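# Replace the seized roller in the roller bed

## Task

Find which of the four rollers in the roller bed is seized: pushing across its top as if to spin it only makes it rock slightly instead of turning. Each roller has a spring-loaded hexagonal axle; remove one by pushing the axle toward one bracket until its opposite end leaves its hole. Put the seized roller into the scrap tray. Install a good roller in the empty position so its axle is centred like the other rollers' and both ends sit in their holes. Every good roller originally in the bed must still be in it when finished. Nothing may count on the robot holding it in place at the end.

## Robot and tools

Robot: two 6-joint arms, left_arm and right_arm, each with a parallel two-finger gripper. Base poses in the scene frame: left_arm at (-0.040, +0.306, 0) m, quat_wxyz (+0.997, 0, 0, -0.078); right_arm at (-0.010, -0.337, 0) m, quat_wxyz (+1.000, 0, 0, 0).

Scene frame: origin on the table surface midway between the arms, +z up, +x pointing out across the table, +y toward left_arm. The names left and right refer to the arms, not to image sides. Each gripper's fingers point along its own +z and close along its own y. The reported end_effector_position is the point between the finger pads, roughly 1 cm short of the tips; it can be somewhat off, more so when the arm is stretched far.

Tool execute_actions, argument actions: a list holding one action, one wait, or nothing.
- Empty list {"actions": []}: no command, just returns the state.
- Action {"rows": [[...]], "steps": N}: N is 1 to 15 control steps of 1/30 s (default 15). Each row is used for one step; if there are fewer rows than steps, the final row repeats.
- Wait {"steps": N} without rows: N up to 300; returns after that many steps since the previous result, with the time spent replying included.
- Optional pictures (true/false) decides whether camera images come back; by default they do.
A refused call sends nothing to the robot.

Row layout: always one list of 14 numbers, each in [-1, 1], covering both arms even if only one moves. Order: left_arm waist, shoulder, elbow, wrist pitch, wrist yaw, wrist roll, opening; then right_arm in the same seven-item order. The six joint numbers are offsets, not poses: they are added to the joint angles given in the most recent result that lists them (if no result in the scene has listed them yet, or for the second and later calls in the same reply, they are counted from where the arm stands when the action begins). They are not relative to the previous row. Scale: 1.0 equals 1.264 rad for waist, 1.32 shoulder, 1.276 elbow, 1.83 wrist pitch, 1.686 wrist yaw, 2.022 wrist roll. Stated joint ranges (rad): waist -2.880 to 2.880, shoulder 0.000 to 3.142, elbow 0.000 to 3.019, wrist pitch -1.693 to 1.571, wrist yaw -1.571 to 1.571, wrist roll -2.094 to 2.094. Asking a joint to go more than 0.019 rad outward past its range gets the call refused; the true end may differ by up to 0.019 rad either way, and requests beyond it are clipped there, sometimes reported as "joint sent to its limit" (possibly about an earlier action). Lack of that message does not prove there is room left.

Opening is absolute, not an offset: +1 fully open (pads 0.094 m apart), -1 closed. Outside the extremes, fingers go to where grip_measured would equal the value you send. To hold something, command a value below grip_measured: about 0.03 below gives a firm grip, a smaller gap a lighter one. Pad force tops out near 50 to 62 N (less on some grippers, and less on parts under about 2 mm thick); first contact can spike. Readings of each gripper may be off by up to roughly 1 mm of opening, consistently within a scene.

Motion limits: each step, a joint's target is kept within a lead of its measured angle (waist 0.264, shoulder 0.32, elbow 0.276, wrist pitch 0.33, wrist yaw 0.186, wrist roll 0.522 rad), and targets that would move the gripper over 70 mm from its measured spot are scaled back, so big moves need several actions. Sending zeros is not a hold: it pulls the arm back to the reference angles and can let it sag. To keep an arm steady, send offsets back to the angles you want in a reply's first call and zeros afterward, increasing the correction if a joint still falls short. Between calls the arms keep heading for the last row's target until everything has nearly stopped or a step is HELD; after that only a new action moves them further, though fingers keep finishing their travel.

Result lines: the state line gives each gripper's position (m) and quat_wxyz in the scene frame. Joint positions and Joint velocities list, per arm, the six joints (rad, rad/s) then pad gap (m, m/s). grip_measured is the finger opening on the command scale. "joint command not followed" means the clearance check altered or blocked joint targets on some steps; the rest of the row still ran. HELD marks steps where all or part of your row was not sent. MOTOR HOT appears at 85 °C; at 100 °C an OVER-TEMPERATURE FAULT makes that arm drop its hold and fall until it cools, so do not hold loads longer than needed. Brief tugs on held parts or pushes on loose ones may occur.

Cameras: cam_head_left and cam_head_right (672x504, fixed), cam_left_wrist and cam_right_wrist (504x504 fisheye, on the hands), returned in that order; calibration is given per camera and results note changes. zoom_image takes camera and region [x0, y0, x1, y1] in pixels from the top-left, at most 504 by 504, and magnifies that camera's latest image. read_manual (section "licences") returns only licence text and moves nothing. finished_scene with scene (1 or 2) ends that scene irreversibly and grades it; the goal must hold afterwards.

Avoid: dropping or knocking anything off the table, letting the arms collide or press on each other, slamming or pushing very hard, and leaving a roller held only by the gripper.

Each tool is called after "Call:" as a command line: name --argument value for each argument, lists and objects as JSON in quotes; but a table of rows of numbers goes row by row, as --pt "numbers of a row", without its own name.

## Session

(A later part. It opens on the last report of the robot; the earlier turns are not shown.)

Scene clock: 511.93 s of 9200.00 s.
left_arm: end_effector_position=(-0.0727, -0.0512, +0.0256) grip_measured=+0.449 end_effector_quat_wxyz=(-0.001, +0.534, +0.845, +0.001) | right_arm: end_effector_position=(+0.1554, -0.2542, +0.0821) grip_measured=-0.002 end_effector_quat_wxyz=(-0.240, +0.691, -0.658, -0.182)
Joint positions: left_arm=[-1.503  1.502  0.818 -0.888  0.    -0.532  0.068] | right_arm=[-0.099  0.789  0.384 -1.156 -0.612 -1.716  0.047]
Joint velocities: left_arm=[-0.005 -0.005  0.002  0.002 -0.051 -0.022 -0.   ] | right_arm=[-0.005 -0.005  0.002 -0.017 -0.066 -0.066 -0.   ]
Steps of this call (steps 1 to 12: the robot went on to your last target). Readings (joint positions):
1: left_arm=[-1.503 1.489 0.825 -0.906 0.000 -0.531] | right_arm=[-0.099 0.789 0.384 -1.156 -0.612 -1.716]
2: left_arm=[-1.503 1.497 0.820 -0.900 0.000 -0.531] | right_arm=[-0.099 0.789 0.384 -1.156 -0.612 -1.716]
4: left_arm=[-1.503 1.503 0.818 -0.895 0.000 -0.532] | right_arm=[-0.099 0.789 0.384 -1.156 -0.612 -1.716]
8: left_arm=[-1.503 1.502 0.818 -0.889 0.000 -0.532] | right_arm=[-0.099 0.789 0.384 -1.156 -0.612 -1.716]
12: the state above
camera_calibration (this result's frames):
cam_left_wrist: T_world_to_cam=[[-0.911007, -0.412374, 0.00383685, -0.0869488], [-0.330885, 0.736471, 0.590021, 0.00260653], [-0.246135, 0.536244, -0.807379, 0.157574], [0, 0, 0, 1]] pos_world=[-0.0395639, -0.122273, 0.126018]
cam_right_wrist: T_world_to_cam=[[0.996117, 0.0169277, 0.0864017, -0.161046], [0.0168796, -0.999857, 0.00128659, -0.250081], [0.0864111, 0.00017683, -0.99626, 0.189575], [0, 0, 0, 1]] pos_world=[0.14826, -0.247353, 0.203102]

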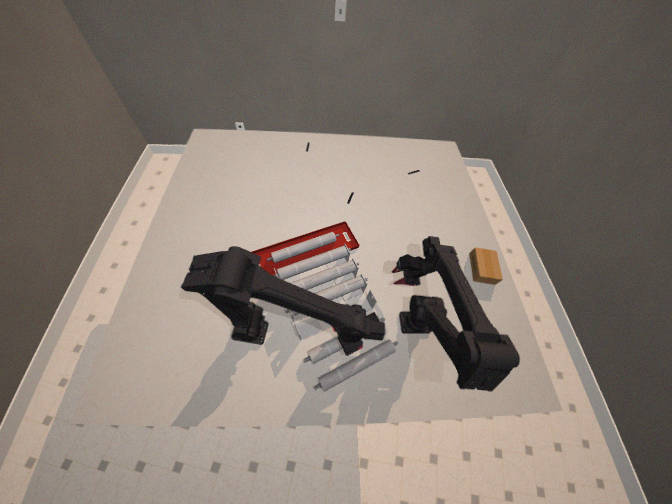

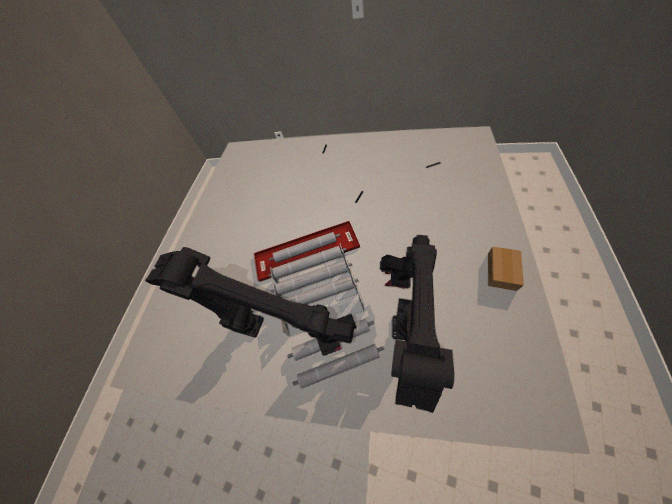

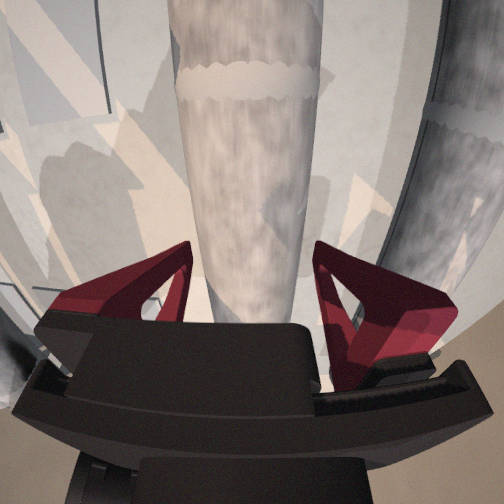

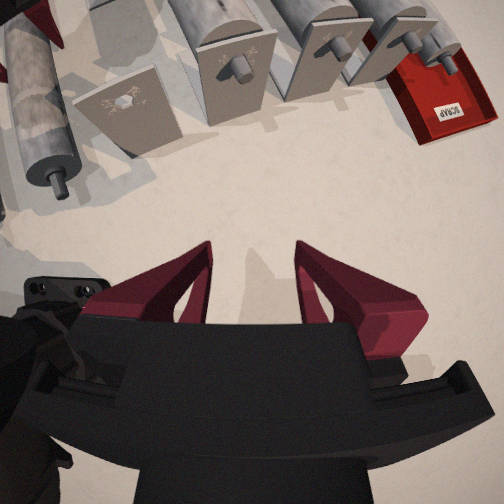

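Call:
execute_actions --actions '[{"rows":[[0.01,0,0.012,0,0,0,0.35,0.02,0,0.012,0,0,0.01,0],[0.01,0,0.012,0,0,0,0.25,0.05,0,0.012,0,0,0.02,0],[0.01,0,0.012,0,0,0,0.18,0.08,0,0.012,0,0,0.03,0],[0.01,0,0.012,0,0,0,0.12,0.12,0,0.012,0,0,0.04,0],[0.01,0,0.012,0,0,0,0.07,0.16,0,0.012,0,0,0.05,0],[0.01,0,0.012,0,0,0,0.03,0.2,0,0.012,0,0,0.06,0],[0.01,0,0.012,0,0,0,0,0.24,0,0.012,0,0,0.07,0],[0.01,0,0.012,0,0,0,-0.04,0.28,0,0.012,0,0,0.07,0],[0.01,0,0.012,0,0,0,-0.1,0.32,0,0.012,0,0,0.07,0],[0.01,0,0.012,0,0,0,-0.1,0.35,0,0.012,0,0,0.07,0],[0.01,-0.01,0.02,0,0,0,-0.1,0.38,0,0.012,0,0,0.07,0],[0.01,-0.02,0.03,0,0,0,-0.1,0.4,0,0.012,0,0,0.07,0]],"steps":15}]' --pictures false

Call:
execute_actions --actions '[{"rows":[[0,-0.03,0.035,-0.004,0,0,-0.1,0,0,0.012,0,0,0,0],[0,-0.04,0.035,-0.008,0,0,-0.1,0,0,0.012,0,0,0,0],[0,-0.05,0.035,-0.013,0,0,-0.1,0,0,0.012,0,0,0,0],[0,-0.06,0.033,-0.019,0,-0.01,-0.1,0,0,0.012,0,0,0,0],[0,-0.07,0.03,-0.025,0,-0.016,-0.1,0,0,0.012,0,0,0,0],[0,-0.08,0.027,-0.031,0,-0.022,-0.1,0,0,0.012,0,0,0,0],[0,-0.09,0.024,-0.037,0,-0.028,-0.1,0,0,0.012,0,0,0,0],[0,-0.1,0.021,-0.043,0,-0.035,-0.1,0,0,0.012,0,0,0,0],[0,-0.11,0.018,-0.049,0,-0.042,-0.1,0,0,0.012,0,0,0,0],[0,-0.12,0.015,-0.055,0,-0.049,-0.1,0,0,0.012,0,0,0,0],[0,-0.13,0.012,-0.061,0,-0.056,-0.1,0,0,0.012,0,0,0,0],[0,-0.14,0.009,-0.067,0,-0.063,-0.1,0,0,0.012,0,0,0,0],[0,-0.15,0.006,-0.073,0,-0.07,-0.1,0,0,0.012,0,0,0,0],[0,-0.16,0.003,-0.079,0,-0.076,-0.1,0,0,0.012,0,0,0,0],[0,-0.167,0,-0.085,0,-0.076,-0.1,0,0,0.012,0,0,0,0]],"steps":15}]' --pictures false

Call:
execute_actions --actions '[{"steps":15}]'

Scene clock: 539.50 s of 9200.00 s.
left_arm: end_effector_position=(-0.0714, -0.0515, +0.0258) grip_measured=-0.004 end_effector_quat_wxyz=(-0.001, +0.532, +0.846, +0.000) | right_arm: end_effector_position=(+0.0949, -0.1844, +0.0821) grip_measured=-0.002 end_effector_quat_wxyz=(-0.173, +0.805, -0.511, -0.246)
Joint positions: left_arm=[-1.499  1.502  0.818 -0.888  0.001 -0.532  0.047] | right_arm=[ 0.407  0.789  0.384 -1.156 -0.611 -1.599  0.047]
Joint velocities: left_arm=[-0.005  0.005  0.017  0.002 -0.037 -0.022  0.   ] | right_arm=[ 0.073 -0.005  0.007 -0.007  0.037  0.095 -0.001]
Steps of this call (steps 1 to 30: the robot went on to your last target; steps 31 to 90: nothing new was sent; then 24.07 s passed at rest; steps 91 to 105: all 15 steps of this action). Readings (joint positions):
91: left_arm=[-1.503 1.502 0.818 -0.888 0.000 -0.532] | right_arm=[-0.098 0.789 0.384 -1.156 -0.612 -1.715]
92: left_arm=[-1.502 1.502 0.818 -0.888 0.000 -0.532] | right_arm=[-0.091 0.789 0.384 -1.156 -0.612 -1.710]
94: left_arm=[-1.501 1.502 0.818 -0.888 0.000 -0.532] | right_arm=[-0.043 0.789 0.384 -1.156 -0.611 -1.692]
98: left_arm=[-1.499 1.502 0.818 -0.888 0.001 -0.532] | right_arm=[0.157 0.789 0.384 -1.156 -0.611 -1.638]
105: the state above

Scene clock: 540.00 s of 9200.00 s.
left_arm: end_effector_position=(-0.0695, -0.0284, +0.0727) grip_measured=-0.004 end_effector_quat_wxyz=(+0.003, +0.491, +0.871, -0.009) | right_arm: end_effector_position=(+0.0948, -0.1844, +0.0821) grip_measured=-0.002 end_effector_quat_wxyz=(-0.173, +0.805, -0.511, -0.246)
Joint positions: left_arm=[-1.499  1.346  0.806 -1.012  0.001 -0.63   0.047] | right_arm=[ 0.407  0.789  0.384 -1.156 -0.611 -1.599  0.047]
Joint velocities: left_arm=[-0.005 -0.493 -0.085 -0.305 -0.051 -0.256 -0.   ] | right_arm=[-0.005 -0.005 -0.007 -0.012  0.022  0.007  0.002]
Steps of this call (steps 1 to 15: all 15 steps of this action). Readings (joint positions):
1: left_arm=[-1.499 1.502 0.818 -0.888 0.001 -0.532] | right_arm=[0.407 0.789 0.384 -1.156 -0.611 -1.599]
2: left_arm=[-1.499 1.500 0.818 -0.888 0.001 -0.532] | right_arm=[0.407 0.789 0.384 -1.156 -0.611 -1.599]
4: left_arm=[-1.499 1.497 0.818 -0.896 0.001 -0.533] | right_arm=[0.407 0.789 0.384 -1.156 -0.611 -1.599]
8: left_arm=[-1.499 1.466 0.818 -0.937 0.001 -0.553] | right_arm=[0.407 0.789 0.384 -1.156 -0.611 -1.599]
15: the state above

Scene clock: 540.50 s of 9200.00 s.
left_arm: end_effector_position=(-0.0686, -0.0186, +0.0801) grip_measured=-0.004 end_effector_quat_wxyz=(+0.003, +0.474, +0.881, -0.009) | right_arm: end_effector_position=(+0.0948, -0.1844, +0.0821) grip_measured=-0.002 end_effector_quat_wxyz=(-0.173, +0.805, -0.511, -0.246)
Joint positions: left_arm=[-1.499  1.308  0.793 -1.037  0.001 -0.669  0.047] | right_arm=[ 0.407  0.789  0.384 -1.156 -0.611 -1.599  0.047]
Joint velocities: left_arm=[-0.005  0.005 -0.002 -0.002 -0.037  0.037 -0.   ] | right_arm=[-0.015 -0.005 -0.007 -0.002  0.007 -0.037  0.001]
Steps of this call (steps 1 to 15: the robot went on to your last target). Readings (joint positions):
1: left_arm=[-1.499 1.331 0.803 -1.022 0.001 -0.638] | right_arm=[0.407 0.789 0.384 -1.156 -0.611 -1.599]
2: left_arm=[-1.499 1.319 0.801 -1.029 0.001 -0.645] | right_arm=[0.407 0.789 0.384 -1.156 -0.611 -1.599]
4: left_arm=[-1.499 1.308 0.798 -1.036 0.001 -0.654] | right_arm=[0.407 0.789 0.384 -1.156 -0.611 -1.599]
8: left_arm=[-1.499 1.308 0.794 -1.037 0.001 -0.664] | right_arm=[0.407 0.789 0.384 -1.156 -0.611 -1.599]
15: the state above
camera_calibration (this result's frames):
cam_left_wrist: T_world_to_cam=[[-0.84432, -0.535556, 0.0174462, -0.0687877], [-0.429102, 0.695276, 0.576596, -0.0586652], [-0.320929, 0.479345, -0.816843, 0.179681], [0, 0, 0, 1]] pos_world=[-0.0255872, -0.0821804, 0.181797]
cam_right_wrist: T_world_to_cam=[[0.909902, 0.414354, 0.0197169, -0.014893], [0.414501, -0.910041, -0.00387216, -0.199926], [0.0163388, 0.011696, -0.999798, 0.203822], [0, 0, 0, 1]] pos_world=[0.0930904, -0.178154, 0.203301]

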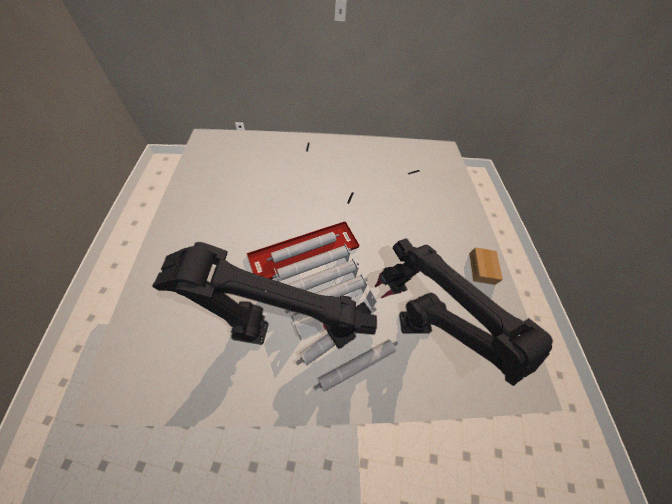

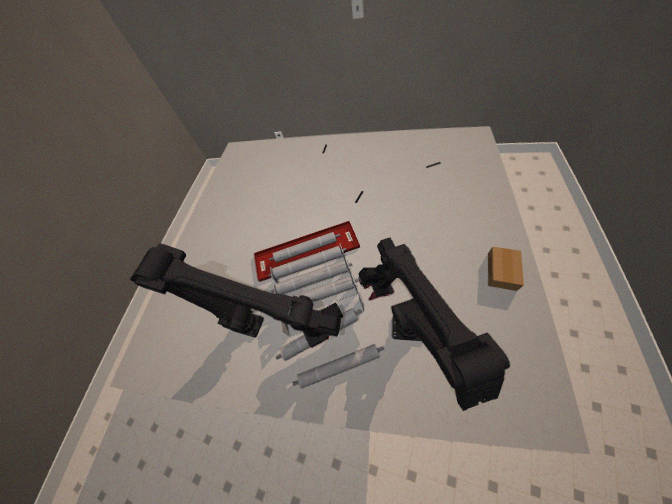

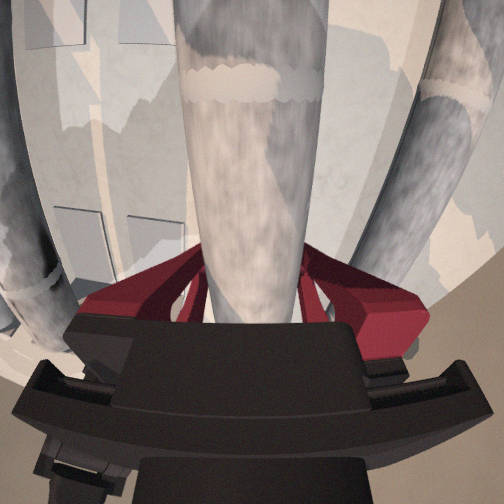

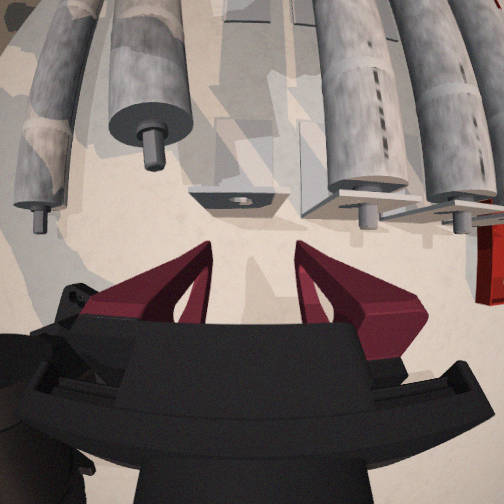

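Call:
zoom_image --camera "cam_right_wrist" --region '[100,90,400,250]'

Region (100, 90, 400, 250) of cam_right_wrist's 504x504 image, scaled by 1.680, with more detail than that image has; it fills the top 269 rows of this view, and the rest is white.

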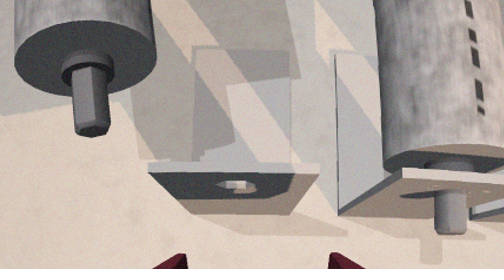

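Call:
execute_actions --actions '[{"rows":[[0.01,-0.022,0.018,-0.003,0,0.008,-0.1,0,0,0.012,0,0,0,0],[0.018,-0.024,0.016,-0.005,0,0.013,-0.1,0,0,0.012,0,0,0,0],[0.027,-0.026,0.014,-0.007,0,0.019,-0.1,0,0,0.012,0,0,0,0],[0.036,-0.028,0.012,-0.008,0,0.025,-0.1,0,0,0.012,0,0,0,0],[0.045,-0.03,0.01,-0.009,0,0.031,-0.1,0,0,0.012,0,0,0,0],[0.054,-0.032,0.008,-0.01,0,0.037,-0.1,0,0,0.012,0,0,0,0],[0.063,-0.034,0.006,-0.011,0,0.043,-0.1,0,0,0.012,0,0,0,0],[0.072,-0.036,0.004,-0.011,0,0.049,-0.1,0,0,0.012,0,0,0,0],[0.08,-0.038,0.002,-0.011,0,0.055,-0.1,0,0,0.012,0,0,0,0],[0.088,-0.038,0,-0.011,0,0.06,-0.1,0,0,0.012,0,0,0,0],[0.095,-0.038,-0.002,-0.011,0,0.064,-0.1,0,0,0.012,0,0,0,0],[0.101,-0.038,-0.003,-0.011,0,0.067,-0.1,0,0,0.012,0,0,0,0],[0.105,-0.038,-0.003,-0.011,0,0.067,-0.1,0,0,0.012,0,0,0,0]],"steps":15}]' --pictures false

Call:
execute_actions --actions '[{"steps":15}]'

Call:
zoom_image --camera "cam_right_wrist" --region '[170,120,410,250]'

Scene clock: 572.60 s of 9200.00 s.
left_arm: end_effector_position=(-0.0266, -0.0037, +0.0704) grip_measured=-0.004 end_effector_quat_wxyz=(-0.006, +0.459, +0.888, +0.009) | right_arm: end_effector_position=(+0.0948, -0.1844, +0.0821) grip_measured=-0.002 end_effector_quat_wxyz=(-0.173, +0.805, -0.511, -0.246)
Joint positions: left_arm=[-1.368  1.308  0.764 -1.049  0.001 -0.569  0.047] | right_arm=[ 0.407  0.789  0.384 -1.156 -0.611 -1.599  0.047]
Joint velocities: left_arm=[ 0.083 -0.005 -0.027 -0.022  0.007  0.081 -0.001] | right_arm=[-0.005 -0.005  0.002 -0.007  0.007  0.007  0.001]
Steps of this call (steps 1 to 15: the robot went on to your last target; steps 16 to 90: nothing new was sent; then 28.60 s passed at rest; steps 91 to 105: all 15 steps of this action). Readings (joint positions):
91: left_arm=[-1.499 1.308 0.793 -1.037 0.001 -0.669] | right_arm=[0.407 0.789 0.384 -1.156 -0.611 -1.599]
92: left_arm=[-1.497 1.308 0.793 -1.037 0.001 -0.668] | right_arm=[0.407 0.789 0.384 -1.156 -0.611 -1.599]
94: left_arm=[-1.488 1.308 0.791 -1.038 0.002 -0.658] | right_arm=[0.407 0.789 0.384 -1.156 -0.611 -1.599]
98: left_arm=[-1.441 1.308 0.782 -1.044 0.002 -0.624] | right_arm=[0.407 0.789 0.384 -1.156 -0.611 -1.599]
105: the state above

Scene clock: 573.10 s of 9200.00 s.
left_arm: end_effector_position=(-0.0260, -0.0036, +0.0705) grip_measured=-0.004 end_effector_quat_wxyz=(-0.006, +0.467, +0.884, +0.009) | right_arm: end_effector_position=(+0.0948, -0.1844, +0.0821) grip_measured=-0.002 end_effector_quat_wxyz=(-0.173, +0.805, -0.511, -0.246)
Joint positions: left_arm=[-1.366  1.307  0.764 -1.049  0.001 -0.55   0.047] | right_arm=[ 0.407  0.789  0.384 -1.156 -0.611 -1.599  0.047]
Joint velocities: left_arm=[-0.005  0.005  0.002 -0.002  0.007  0.095  0.   ] | right_arm=[-0.015  0.005 -0.007  0.002 -0.051  0.007  0.   ]
Steps of this call (steps 1 to 15: the robot went on to your last target). Readings (joint positions):
1: left_arm=[-1.366 1.308 0.764 -1.049 0.001 -0.566] | right_arm=[0.407 0.789 0.384 -1.156 -0.611 -1.599]
2: left_arm=[-1.366 1.308 0.764 -1.049 0.001 -0.563] | right_arm=[0.407 0.789 0.384 -1.156 -0.611 -1.599]
4: left_arm=[-1.366 1.307 0.764 -1.049 0.001 -0.558] | right_arm=[0.407 0.789 0.384 -1.156 -0.611 -1.599]
8: left_arm=[-1.366 1.307 0.764 -1.049 0.001 -0.553] | right_arm=[0.407 0.789 0.384 -1.156 -0.611 -1.599]
15: the state above
camera_calibration (this result's frames):
cam_left_wrist: T_world_to_cam=[[-0.836483, -0.547969, -0.00506912, -0.0228421], [-0.439317, 0.665036, 0.603927, -0.0475993], [-0.327562, 0.507401, -0.797024, 0.176877], [0, 0, 0, 1]] pos_world=[0.01792, -0.0706091, 0.169606]
cam_right_wrist: T_world_to_cam=[[0.909902, 0.414354, 0.0197169, -0.014893], [0.414501, -0.910041, -0.00387216, -0.199926], [0.0163388, 0.011696, -0.999798, 0.203822], [0, 0, 0, 1]] pos_world=[0.0930904, -0.178154, 0.203301]

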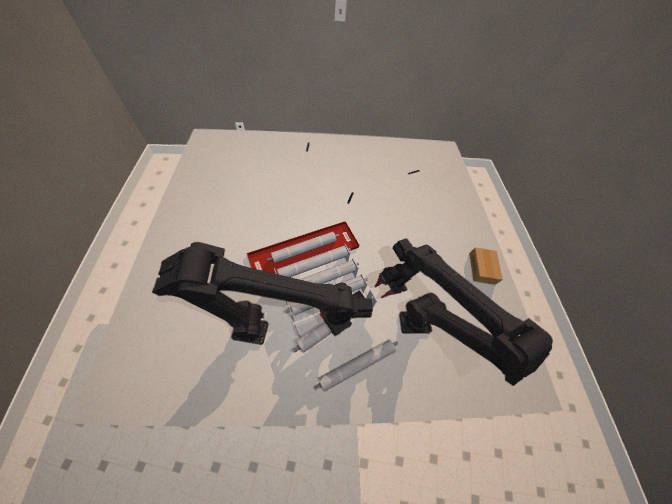

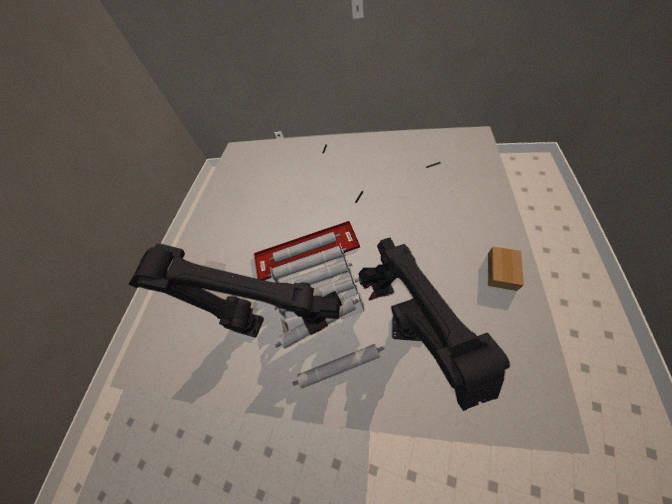

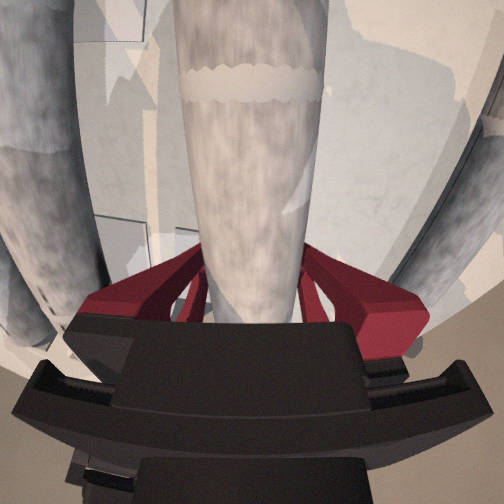

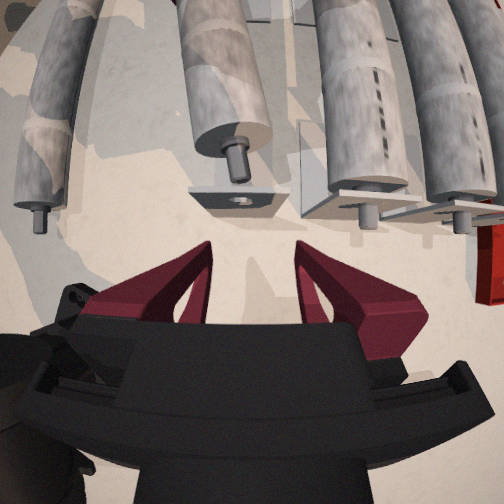

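Region (170, 120, 410, 250) of cam_right_wrist's 504x504 image, scaled by 2.100, with more detail than that image has; it fills the top 273 rows of this view, and the rest is white.

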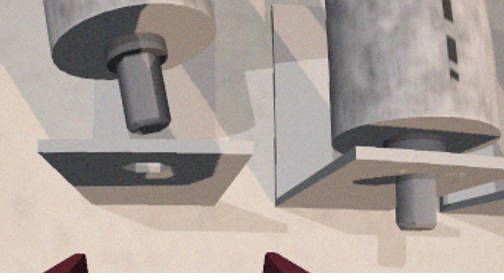

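Call:
execute_actions --actions '[{"rows":[[0,-0.04,0.025,0,0,0,-0.1,0,0,0.012,0,0,0,0],[0,-0.044,0.025,0,0,0,-0.1,0,0,0.012,0,0,0,0],[0,-0.048,0.025,0,0,0,-0.1,0,0,0.012,0,0,0,0],[0,-0.051,0.025,0,0,0,-0.1,0,0,0.012,0,0,0,0]],"steps":15}]' --pictures false

Scene clock: 581.03 s of 9200.00 s.
left_arm: end_effector_position=(-0.0259, -0.0049, +0.0772) grip_measured=-0.004 end_effector_quat_wxyz=(-0.000, +0.467, +0.884, -0.001) | right_arm: end_effector_position=(+0.0948, -0.1844, +0.0821) grip_measured=-0.002 end_effector_quat_wxyz=(-0.173, +0.805, -0.511, -0.246)
Joint positions: left_arm=[-1.366  1.284  0.764 -1.049  0.001 -0.55   0.047] | right_arm=[ 0.407  0.789  0.384 -1.156 -0.611 -1.599  0.047]
Joint velocities: left_arm=[-0.005  0.005 -0.012 -0.002 -0.051  0.037  0.001] | right_arm=[-0.005 -0.005 -0.002 -0.002  0.037 -0.051 -0.   ]
Steps of this call (steps 1 to 15: the robot went on to your last target; steps 16 to 90: nothing new was sent; then 4.43 s passed at rest; steps 91 to 105: all 15 steps of this action). Readings (joint positions):
91: left_arm=[-1.366 1.307 0.764 -1.049 0.001 -0.550] | right_arm=[0.407 0.789 0.384 -1.156 -0.611 -1.599]
92: left_arm=[-1.366 1.306 0.764 -1.049 0.001 -0.550] | right_arm=[0.407 0.789 0.384 -1.156 -0.611 -1.599]
94: left_arm=[-1.366 1.302 0.764 -1.049 0.001 -0.550] | right_arm=[0.407 0.789 0.384 -1.156 -0.611 -1.599]
98: left_arm=[-1.366 1.288 0.764 -1.049 0.001 -0.550] | right_arm=[0.407 0.789 0.384 -1.156 -0.611 -1.599]
105: the state above

Call:
execute_actions --actions '[{"rows":[[0.008,-0.025,0.045,0.004,0,0.008,-0.1,0,0,0.012,0,0,0,0],[0.01,-0.018,0.052,0.005,0,0.01,-0.1,0,0,0.012,0,0,0,0],[0.011,-0.013,0.056,0.006,0,0.012,-0.1,0,0,0.012,0,0,0,0],[0.012,-0.01,0.059,0.006,0,0.013,-0.1,0,0,0.012,0,0,0,0],[0.013,-0.007,0.062,0.007,0,0.014,-0.1,0,0,0.012,0,0,0,0],[0.014,-0.004,0.065,0.007,0,0.015,-0.1,0,0,0.012,0,0,0,0],[0.015,-0.001,0.067,0.007,0,0.016,-0.1,0,0,0.012,0,0,0,0],[0.016,0.002,0.069,0.007,0,0.017,-0.1,0,0,0.012,0,0,0,0],[0.016,0.005,0.071,0.007,0,0.017,-0.1,0,0,0.012,0,0,0,0],[0.016,0.007,0.073,0.007,0,0.017,-0.1,0,0,0.012,0,0,0,0]],"steps":15}]' --pictures false

Call:
execute_actions --actions '[{"steps":8}]'

Call:
zoom_image --camera "cam_right_wrist" --region '[180,130,310,230]'

Scene clock: 597.37 s of 9200.00 s.
left_arm: end_effector_position=(-0.0216, -0.0116, +0.0759) grip_measured=-0.004 end_effector_quat_wxyz=(-0.001, +0.468, +0.883, +0.000) | right_arm: end_effector_position=(+0.0948, -0.1844, +0.0821) grip_measured=-0.002 end_effector_quat_wxyz=(-0.173, +0.805, -0.511, -0.246)
Joint positions: left_arm=[-1.353  1.308  0.781 -1.046  0.001 -0.535  0.047] | right_arm=[ 0.407  0.789  0.384 -1.156 -0.611 -1.599  0.047]
Joint velocities: left_arm=[-0.005  0.005  0.022 -0.002 -0.081 -0.007 -0.001] | right_arm=[-0.015  0.015 -0.007 -0.002 -0.022 -0.051  0.001]
Steps of this call (steps 1 to 15: the robot went on to your last target; steps 16 to 90: nothing new was sent; then 12.83 s passed at rest; steps 91 to 105: all 15 steps of this action). Readings (joint positions):
91: left_arm=[-1.366 1.284 0.764 -1.049 0.001 -0.550] | right_arm=[0.407 0.789 0.384 -1.156 -0.611 -1.599]
92: left_arm=[-1.366 1.284 0.764 -1.049 0.001 -0.549] | right_arm=[0.407 0.789 0.384 -1.156 -0.611 -1.599]
94: left_arm=[-1.364 1.284 0.764 -1.048 0.001 -0.546] | right_arm=[0.407 0.789 0.384 -1.156 -0.611 -1.599]
98: left_arm=[-1.357 1.289 0.768 -1.047 0.001 -0.539] | right_arm=[0.407 0.789 0.384 -1.156 -0.611 -1.599]
105: the state above

Scene clock: 597.63 s of 9200.00 s.
left_arm: end_effector_position=(-0.0216, -0.0119, +0.0759) grip_measured=-0.004 end_effector_quat_wxyz=(-0.001, +0.469, +0.883, +0.000) | right_arm: end_effector_position=(+0.0948, -0.1844, +0.0821) grip_measured=-0.002 end_effector_quat_wxyz=(-0.173, +0.805, -0.511, -0.246)
Joint positions: left_arm=[-1.353  1.308  0.781 -1.045  0.001 -0.533  0.047] | right_arm=[ 0.407  0.789  0.384 -1.156 -0.611 -1.599  0.047]
Joint velocities: left_arm=[-0.005 -0.005  0.017  0.002  0.007 -0.022  0.   ] | right_arm=[-0.005 -0.005 -0.017 -0.002  0.007 -0.007 -0.   ]
Steps of this call (steps 1 to 8: the robot went on to your last target). Readings (joint positions):
1: left_arm=[-1.353 1.308 0.781 -1.046 0.001 -0.534] | right_arm=[0.407 0.789 0.384 -1.156 -0.611 -1.599]
2: left_arm=[-1.353 1.308 0.781 -1.045 0.001 -0.534] | right_arm=[0.407 0.789 0.384 -1.156 -0.611 -1.599]
4: left_arm=[-1.353 1.308 0.781 -1.045 0.001 -0.533] | right_arm=[0.407 0.789 0.384 -1.156 -0.611 -1.599]
8: the state above
camera_calibration (this result's frames):
cam_left_wrist: T_world_to_cam=[[-0.838983, -0.544135, 0.00502018, -0.0244353], [-0.436772, 0.678888, 0.590205, -0.0421243], [-0.324559, 0.492979, -0.807238, 0.187478], [0, 0, 0, 1]] pos_world=[0.0219484, -0.0771213, 0.176324]
cam_right_wrist: T_world_to_cam=[[0.909902, 0.414354, 0.0197169, -0.014893], [0.414501, -0.910041, -0.00387216, -0.199926], [0.0163388, 0.011696, -0.999798, 0.203822], [0, 0, 0, 1]] pos_world=[0.0930904, -0.178154, 0.203301]

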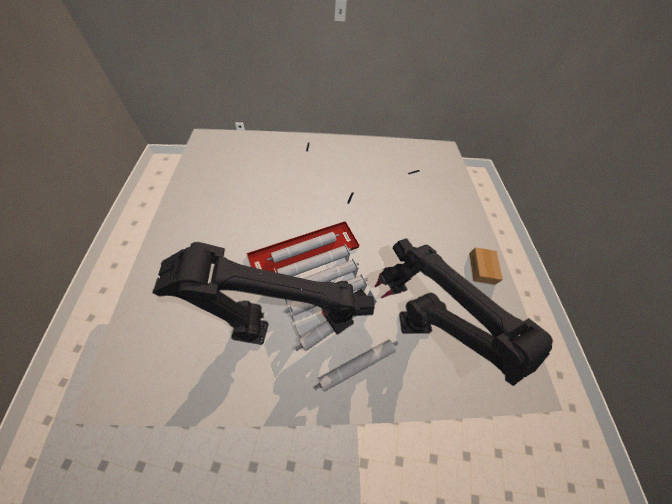

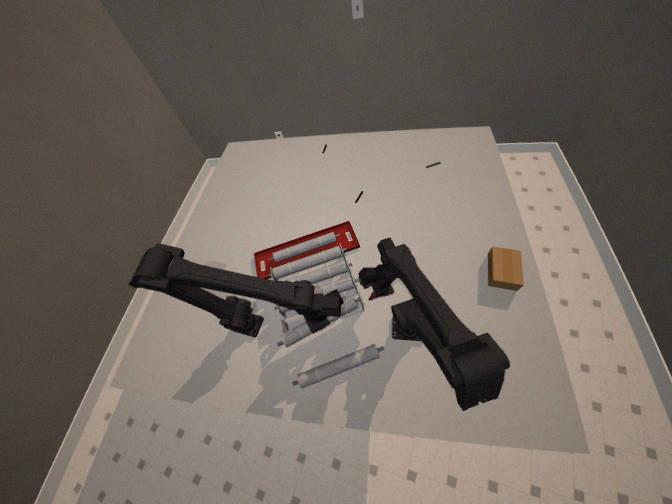

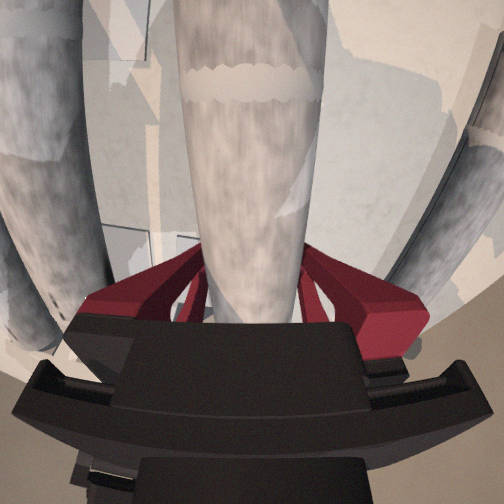

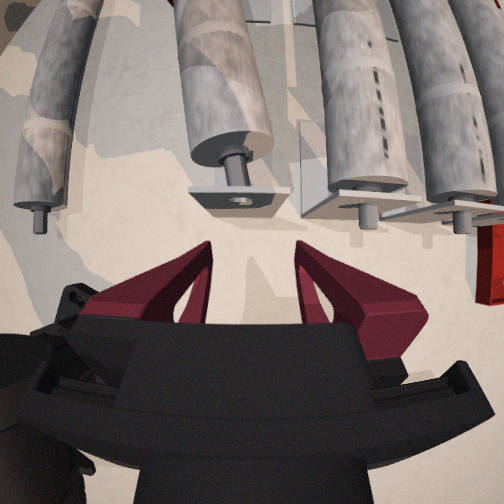

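Region (180, 130, 310, 230) of cam_right_wrist's 504x504 image, scaled by 3.877, with more detail than that image has; it fills the top 388 rows of this view, and the rest is white.

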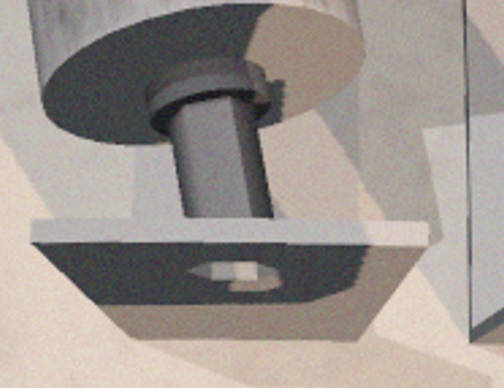

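Call:
execute_actions --actions '[{"rows":[[0.006,-0.012,0.06,0.004,0,0.01,-0.1,0,0,0.012,0,0,0,0],[0.008,-0.01,0.063,0.005,0,0.012,-0.1,0,0,0.012,0,0,0,0],[0.009,-0.008,0.066,0.006,0,0.013,-0.1,0,0,0.012,0,0,0,0],[0.011,-0.006,0.068,0.006,0,0.014,-0.1,0,0,0.012,0,0,0,0],[0.012,-0.004,0.07,0.006,0,0.015,-0.1,0,0,0.012,0,0,0,0],[0.014,-0.002,0.072,0.006,0,0.016,-0.1,0,0,0.012,0,0,0,0],[0.015,0,0.074,0.006,0,0.017,-0.1,0,0,0.012,0,0,0,0],[0.016,0.003,0.076,0.006,0,0.018,-0.1,0,0,0.012,0,0,0,0],[0.017,0.005,0.078,0.006,0,0.019,-0.1,0,0,0.012,0,0,0,0],[0.018,0.007,0.079,0.006,0,0.019,-0.1,0,0,0.012,0,0,0,0]],"steps":15}]' --pictures false

Call:
execute_actions --actions '[{"steps":8}]'

Call:
zoom_image --camera "cam_right_wrist" --region '[180,130,310,230]'

Scene clock: 611.70 s of 9200.00 s.
left_arm: end_effector_position=(-0.0161, -0.0201, +0.0755) grip_measured=-0.004 end_effector_quat_wxyz=(-0.002, +0.470, +0.883, +0.002) | right_arm: end_effector_position=(+0.0948, -0.1844, +0.0821) grip_measured=-0.002 end_effector_quat_wxyz=(-0.173, +0.805, -0.511, -0.246)
Joint positions: left_arm=[-1.338  1.335  0.804 -1.045  0.001 -0.516  0.047] | right_arm=[ 0.407  0.789  0.384 -1.156 -0.611 -1.599  0.047]
Joint velocities: left_arm=[-0.005  0.005 -0.007  0.007 -0.007 -0.037  0.   ] | right_arm=[ 0.005  0.005  0.012 -0.002  0.051 -0.051 -0.001]
Steps of this call (steps 1 to 15: the robot went on to your last target; steps 16 to 90: nothing new was sent; then 10.57 s passed at rest; steps 91 to 105: all 15 steps of this action). Readings (joint positions):
91: left_arm=[-1.353 1.308 0.781 -1.045 0.001 -0.533] | right_arm=[0.407 0.789 0.384 -1.156 -0.611 -1.599]
92: left_arm=[-1.353 1.308 0.781 -1.045 0.001 -0.532] | right_arm=[0.407 0.789 0.384 -1.156 -0.611 -1.599]
94: left_arm=[-1.352 1.309 0.782 -1.045 0.001 -0.530] | right_arm=[0.407 0.789 0.384 -1.156 -0.611 -1.599]
98: left_arm=[-1.346 1.320 0.791 -1.045 0.001 -0.523] | right_arm=[0.407 0.789 0.384 -1.156 -0.611 -1.599]
105: the state above

Scene clock: 611.97 s of 9200.00 s.
left_arm: end_effector_position=(-0.0161, -0.0201, +0.0755) grip_measured=-0.004 end_effector_quat_wxyz=(-0.002, +0.470, +0.883, +0.002) | right_arm: end_effector_position=(+0.0948, -0.1844, +0.0821) grip_measured=-0.002 end_effector_quat_wxyz=(-0.173, +0.805, -0.511, -0.246)
Joint positions: left_arm=[-1.338  1.335  0.804 -1.045  0.001 -0.516  0.047] | right_arm=[ 0.407  0.789  0.384 -1.156 -0.611 -1.599  0.047]
Joint velocities: left_arm=[ 0.005  0.005 -0.007 -0.002 -0.051 -0.007  0.   ] | right_arm=[-0.005 -0.005 -0.007 -0.012  0.022  0.066 -0.   ]
Steps of this call (steps 1 to 8: the robot went on to your last target). Readings (joint positions):
1: left_arm=[-1.338 1.335 0.804 -1.045 0.001 -0.516] | right_arm=[0.407 0.789 0.384 -1.156 -0.611 -1.599]
2: left_arm=[-1.338 1.335 0.804 -1.045 0.001 -0.516] | right_arm=[0.407 0.789 0.384 -1.156 -0.611 -1.599]
4: left_arm=[-1.338 1.335 0.804 -1.045 0.001 -0.516] | right_arm=[0.407 0.789 0.384 -1.156 -0.611 -1.599]
8: the state above
camera_calibration (this result's frames):
cam_left_wrist: T_world_to_cam=[[-0.839811, -0.542869, 0.00341459, -0.0241656], [-0.435567, 0.677544, 0.592635, -0.0340723], [-0.324036, 0.496214, -0.805464, 0.192946], [0, 0, 0, 1]] pos_world=[0.0273864, -0.085776, 0.175686]
cam_right_wrist: T_world_to_cam=[[0.909902, 0.414354, 0.0197169, -0.014893], [0.414501, -0.910041, -0.00387216, -0.199926], [0.0163388, 0.011696, -0.999798, 0.203822], [0, 0, 0, 1]] pos_world=[0.0930904, -0.178154, 0.203301]

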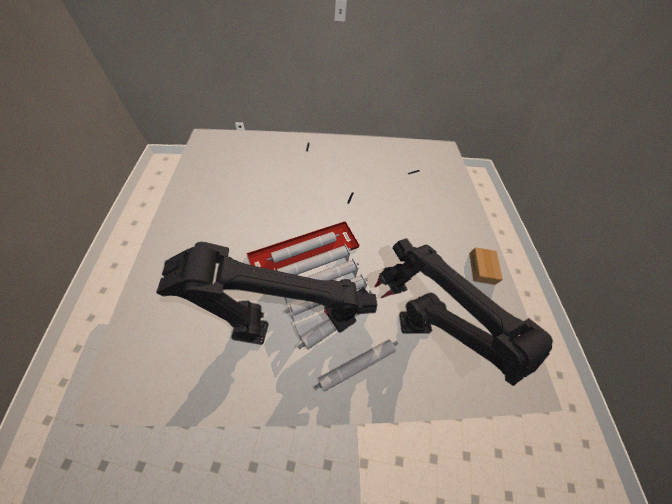

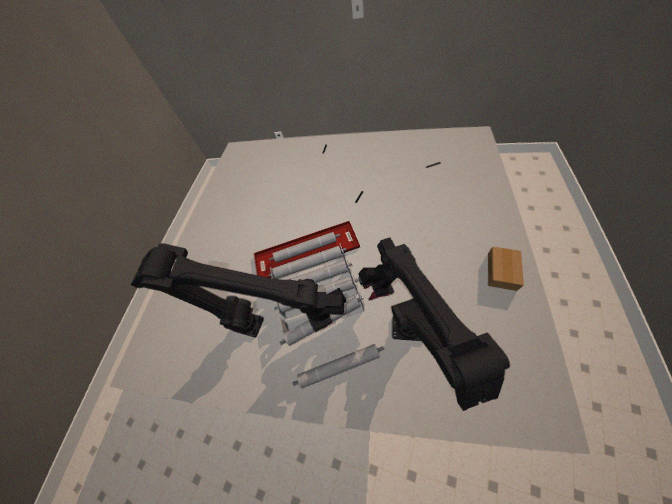

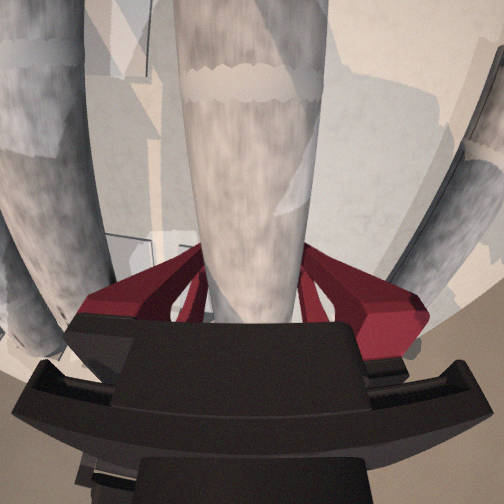

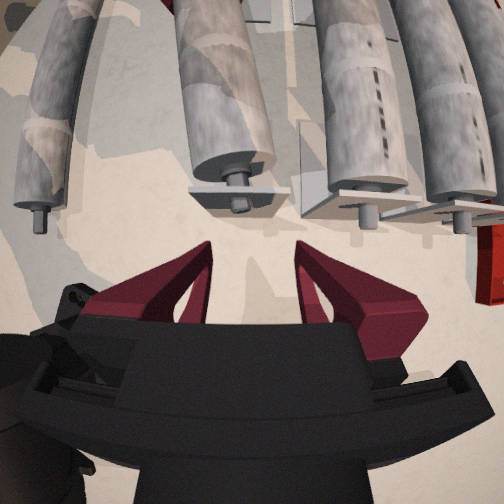

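Region (180, 130, 310, 230) of cam_right_wrist's 504x504 image, scaled by 3.877, with more detail than that image has; it fills the top 388 rows of this view, and the rest is white.

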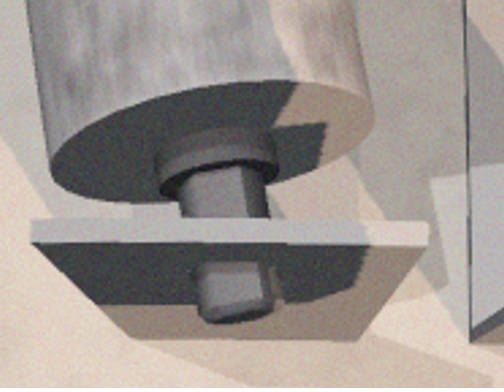

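Call:
execute_actions --actions '[{"rows":[[0.006,-0.012,0.062,0.006,0,0.01,-0.1,0,0,0.012,0,0,0,0],[0.008,-0.009,0.066,0.007,0,0.012,-0.1,0,0,0.012,0,0,0,0],[0.01,-0.006,0.069,0.008,0,0.013,-0.1,0,0,0.012,0,0,0,0],[0.012,-0.004,0.072,0.009,0,0.015,-0.1,0,0,0.012,0,0,0,0],[0.014,-0.002,0.074,0.009,0,0.017,-0.1,0,0,0.012,0,0,0,0],[0.016,0,0.076,0.009,0,0.019,-0.1,0,0,0.012,0,0,0,0],[0.017,0.001,0.076,0.009,0,0.021,-0.1,0,0,0.012,0,0,0,0],[0.018,0.001,0.076,0.009,0,0.025,-0.1,0,0,0.012,0,0,0,0],[0.02,0.001,0.076,0.009,0,0.03,-0.1,0,0,0.012,0,0,0,0],[0.023,0.001,0.076,0.009,0,0.036,-0.1,0,0,0.012,0,0,0,0],[0.026,0.001,0.076,0.009,0,0.042,-0.1,0,0,0.012,0,0,0,0],[0.029,0.001,0.076,0.009,0,0.048,-0.1,0,0,0.012,0,0,0,0],[0.032,0.001,0.076,0.009,0,0.053,-0.1,0,0,0.012,0,0,0,0],[0.035,0.001,0.076,0.009,0,0.057,-0.1,0,0,0.012,0,0,0,0]],"steps":15}]' --pictures false

Call:
execute_actions --actions '[{"steps":12}]'

Call:
zoom_image --camera "cam_head_left" --region '[270,290,350,360]'

Scene clock: 633.03 s of 9200.00 s.
left_arm: end_effector_position=(-0.0068, -0.0258, +0.0753) grip_measured=-0.004 end_effector_quat_wxyz=(-0.004, +0.483, +0.876, +0.002) | right_arm: end_effector_position=(+0.0948, -0.1844, +0.0821) grip_measured=-0.002 end_effector_quat_wxyz=(-0.173, +0.805, -0.511, -0.246)
Joint positions: left_arm=[-1.31   1.354  0.822 -1.046  0.004 -0.459  0.047] | right_arm=[ 0.407  0.789  0.384 -1.156 -0.611 -1.599  0.047]
Joint velocities: left_arm=[ 0.054 -0.005 -0.012 -0.037  0.081  0.168  0.   ] | right_arm=[ 0.005  0.015  0.007 -0.007  0.037 -0.037  0.001]
Steps of this call (steps 1 to 15: the robot went on to your last target; steps 16 to 90: nothing new was sent; then 17.57 s passed at rest; steps 91 to 105: all 15 steps of this action). Readings (joint positions):
91: left_arm=[-1.338 1.335 0.804 -1.045 0.001 -0.516] | right_arm=[0.407 0.789 0.384 -1.156 -0.611 -1.599]
92: left_arm=[-1.338 1.335 0.804 -1.045 0.001 -0.516] | right_arm=[0.407 0.789 0.384 -1.156 -0.611 -1.599]
94: left_arm=[-1.336 1.337 0.807 -1.045 0.001 -0.514] | right_arm=[0.407 0.789 0.384 -1.156 -0.611 -1.599]
98: left_arm=[-1.327 1.349 0.818 -1.043 0.001 -0.504] | right_arm=[0.407 0.789 0.384 -1.156 -0.611 -1.599]
105: the state above

Scene clock: 633.43 s of 9200.00 s.
left_arm: end_effector_position=(-0.0052, -0.0249, +0.0753) grip_measured=-0.004 end_effector_quat_wxyz=(-0.005, +0.488, +0.873, +0.003) | right_arm: end_effector_position=(+0.0948, -0.1844, +0.0821) grip_measured=-0.002 end_effector_quat_wxyz=(-0.173, +0.805, -0.511, -0.246)
Joint positions: left_arm=[-1.305  1.354  0.822 -1.049  0.004 -0.441  0.047] | right_arm=[ 0.407  0.789  0.384 -1.156 -0.611 -1.599  0.047]
Joint velocities: left_arm=[ 0.015  0.005  0.022 -0.002 -0.022  0.007  0.001] | right_arm=[-0.015 -0.005 -0.002 -0.012 -0.037  0.037 -0.   ]
Steps of this call (steps 1 to 12: the robot went on to your last target). Readings (joint positions):
1: left_arm=[-1.309 1.354 0.822 -1.047 0.004 -0.453] | right_arm=[0.407 0.789 0.384 -1.156 -0.611 -1.599]
2: left_arm=[-1.308 1.354 0.822 -1.047 0.004 -0.449] | right_arm=[0.407 0.789 0.384 -1.156 -0.611 -1.599]
4: left_arm=[-1.306 1.354 0.822 -1.049 0.004 -0.444] | right_arm=[0.407 0.789 0.384 -1.156 -0.611 -1.599]
8: left_arm=[-1.305 1.354 0.822 -1.049 0.004 -0.442] | right_arm=[0.407 0.789 0.384 -1.156 -0.611 -1.599]
12: the state above
camera_calibration (this result's frames):
cam_left_wrist: T_world_to_cam=[[-0.86182, -0.507198, 0.00403401, -0.0169032], [-0.404636, 0.692301, 0.597485, -0.0258706], [-0.305836, 0.513293, -0.80187, 0.198976], [0, 0, 0, 1]] pos_world=[0.0358184, -0.0927959, 0.175078]
cam_right_wrist: T_world_to_cam=[[0.909902, 0.414354, 0.0197169, -0.014893], [0.414501, -0.910041, -0.00387216, -0.199926], [0.0163388, 0.011696, -0.999798, 0.203822], [0, 0, 0, 1]] pos_world=[0.0930904, -0.178154, 0.203301]

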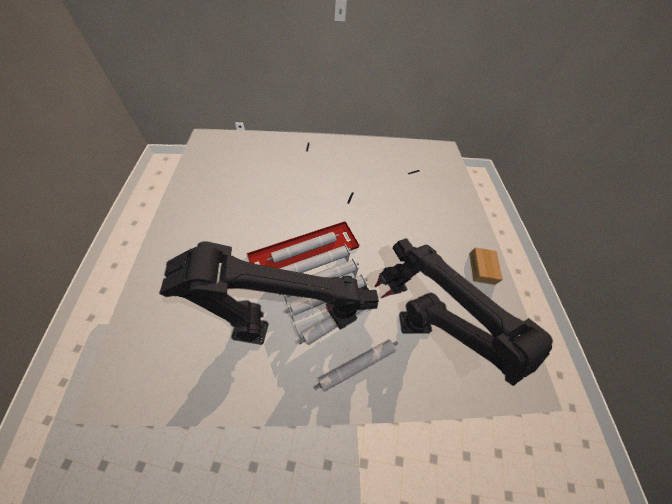

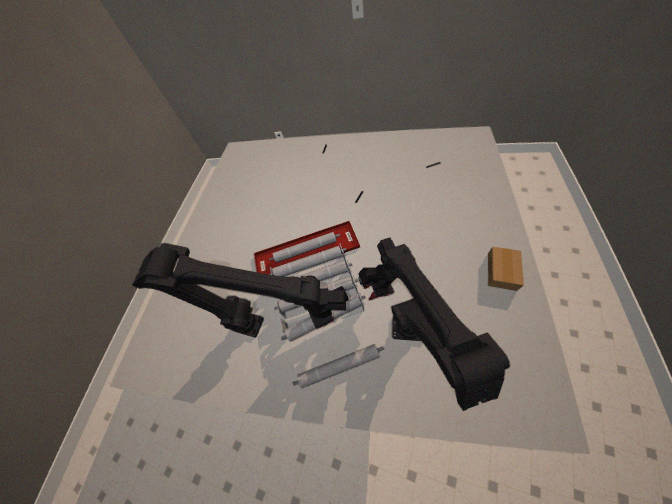

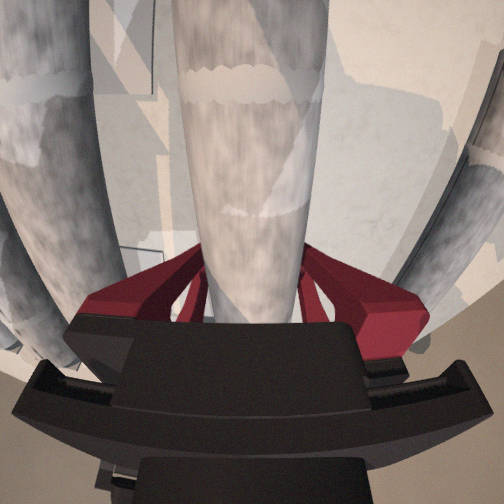

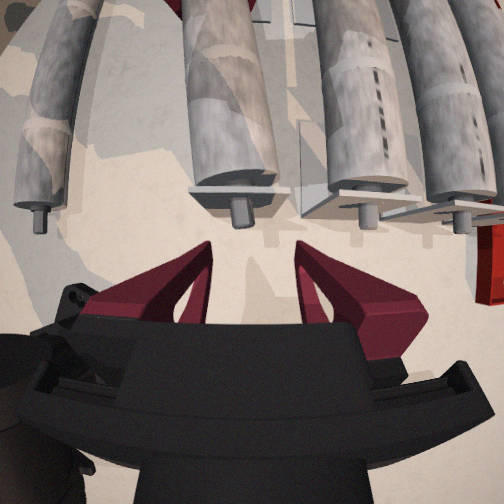

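Region (270, 290, 350, 360) of cam_head_left's 672x504 image, scaled by 6.300, with more detail than that image has; it fills the top 441 rows of this view, and the rest is white.

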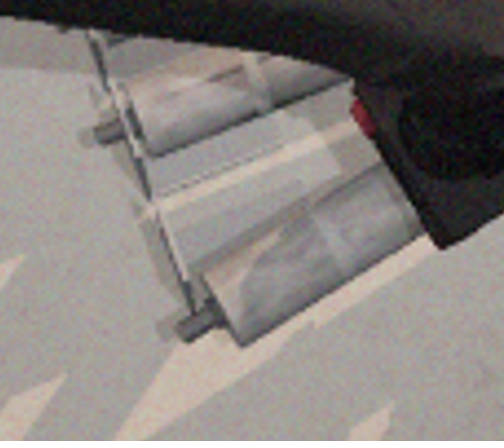

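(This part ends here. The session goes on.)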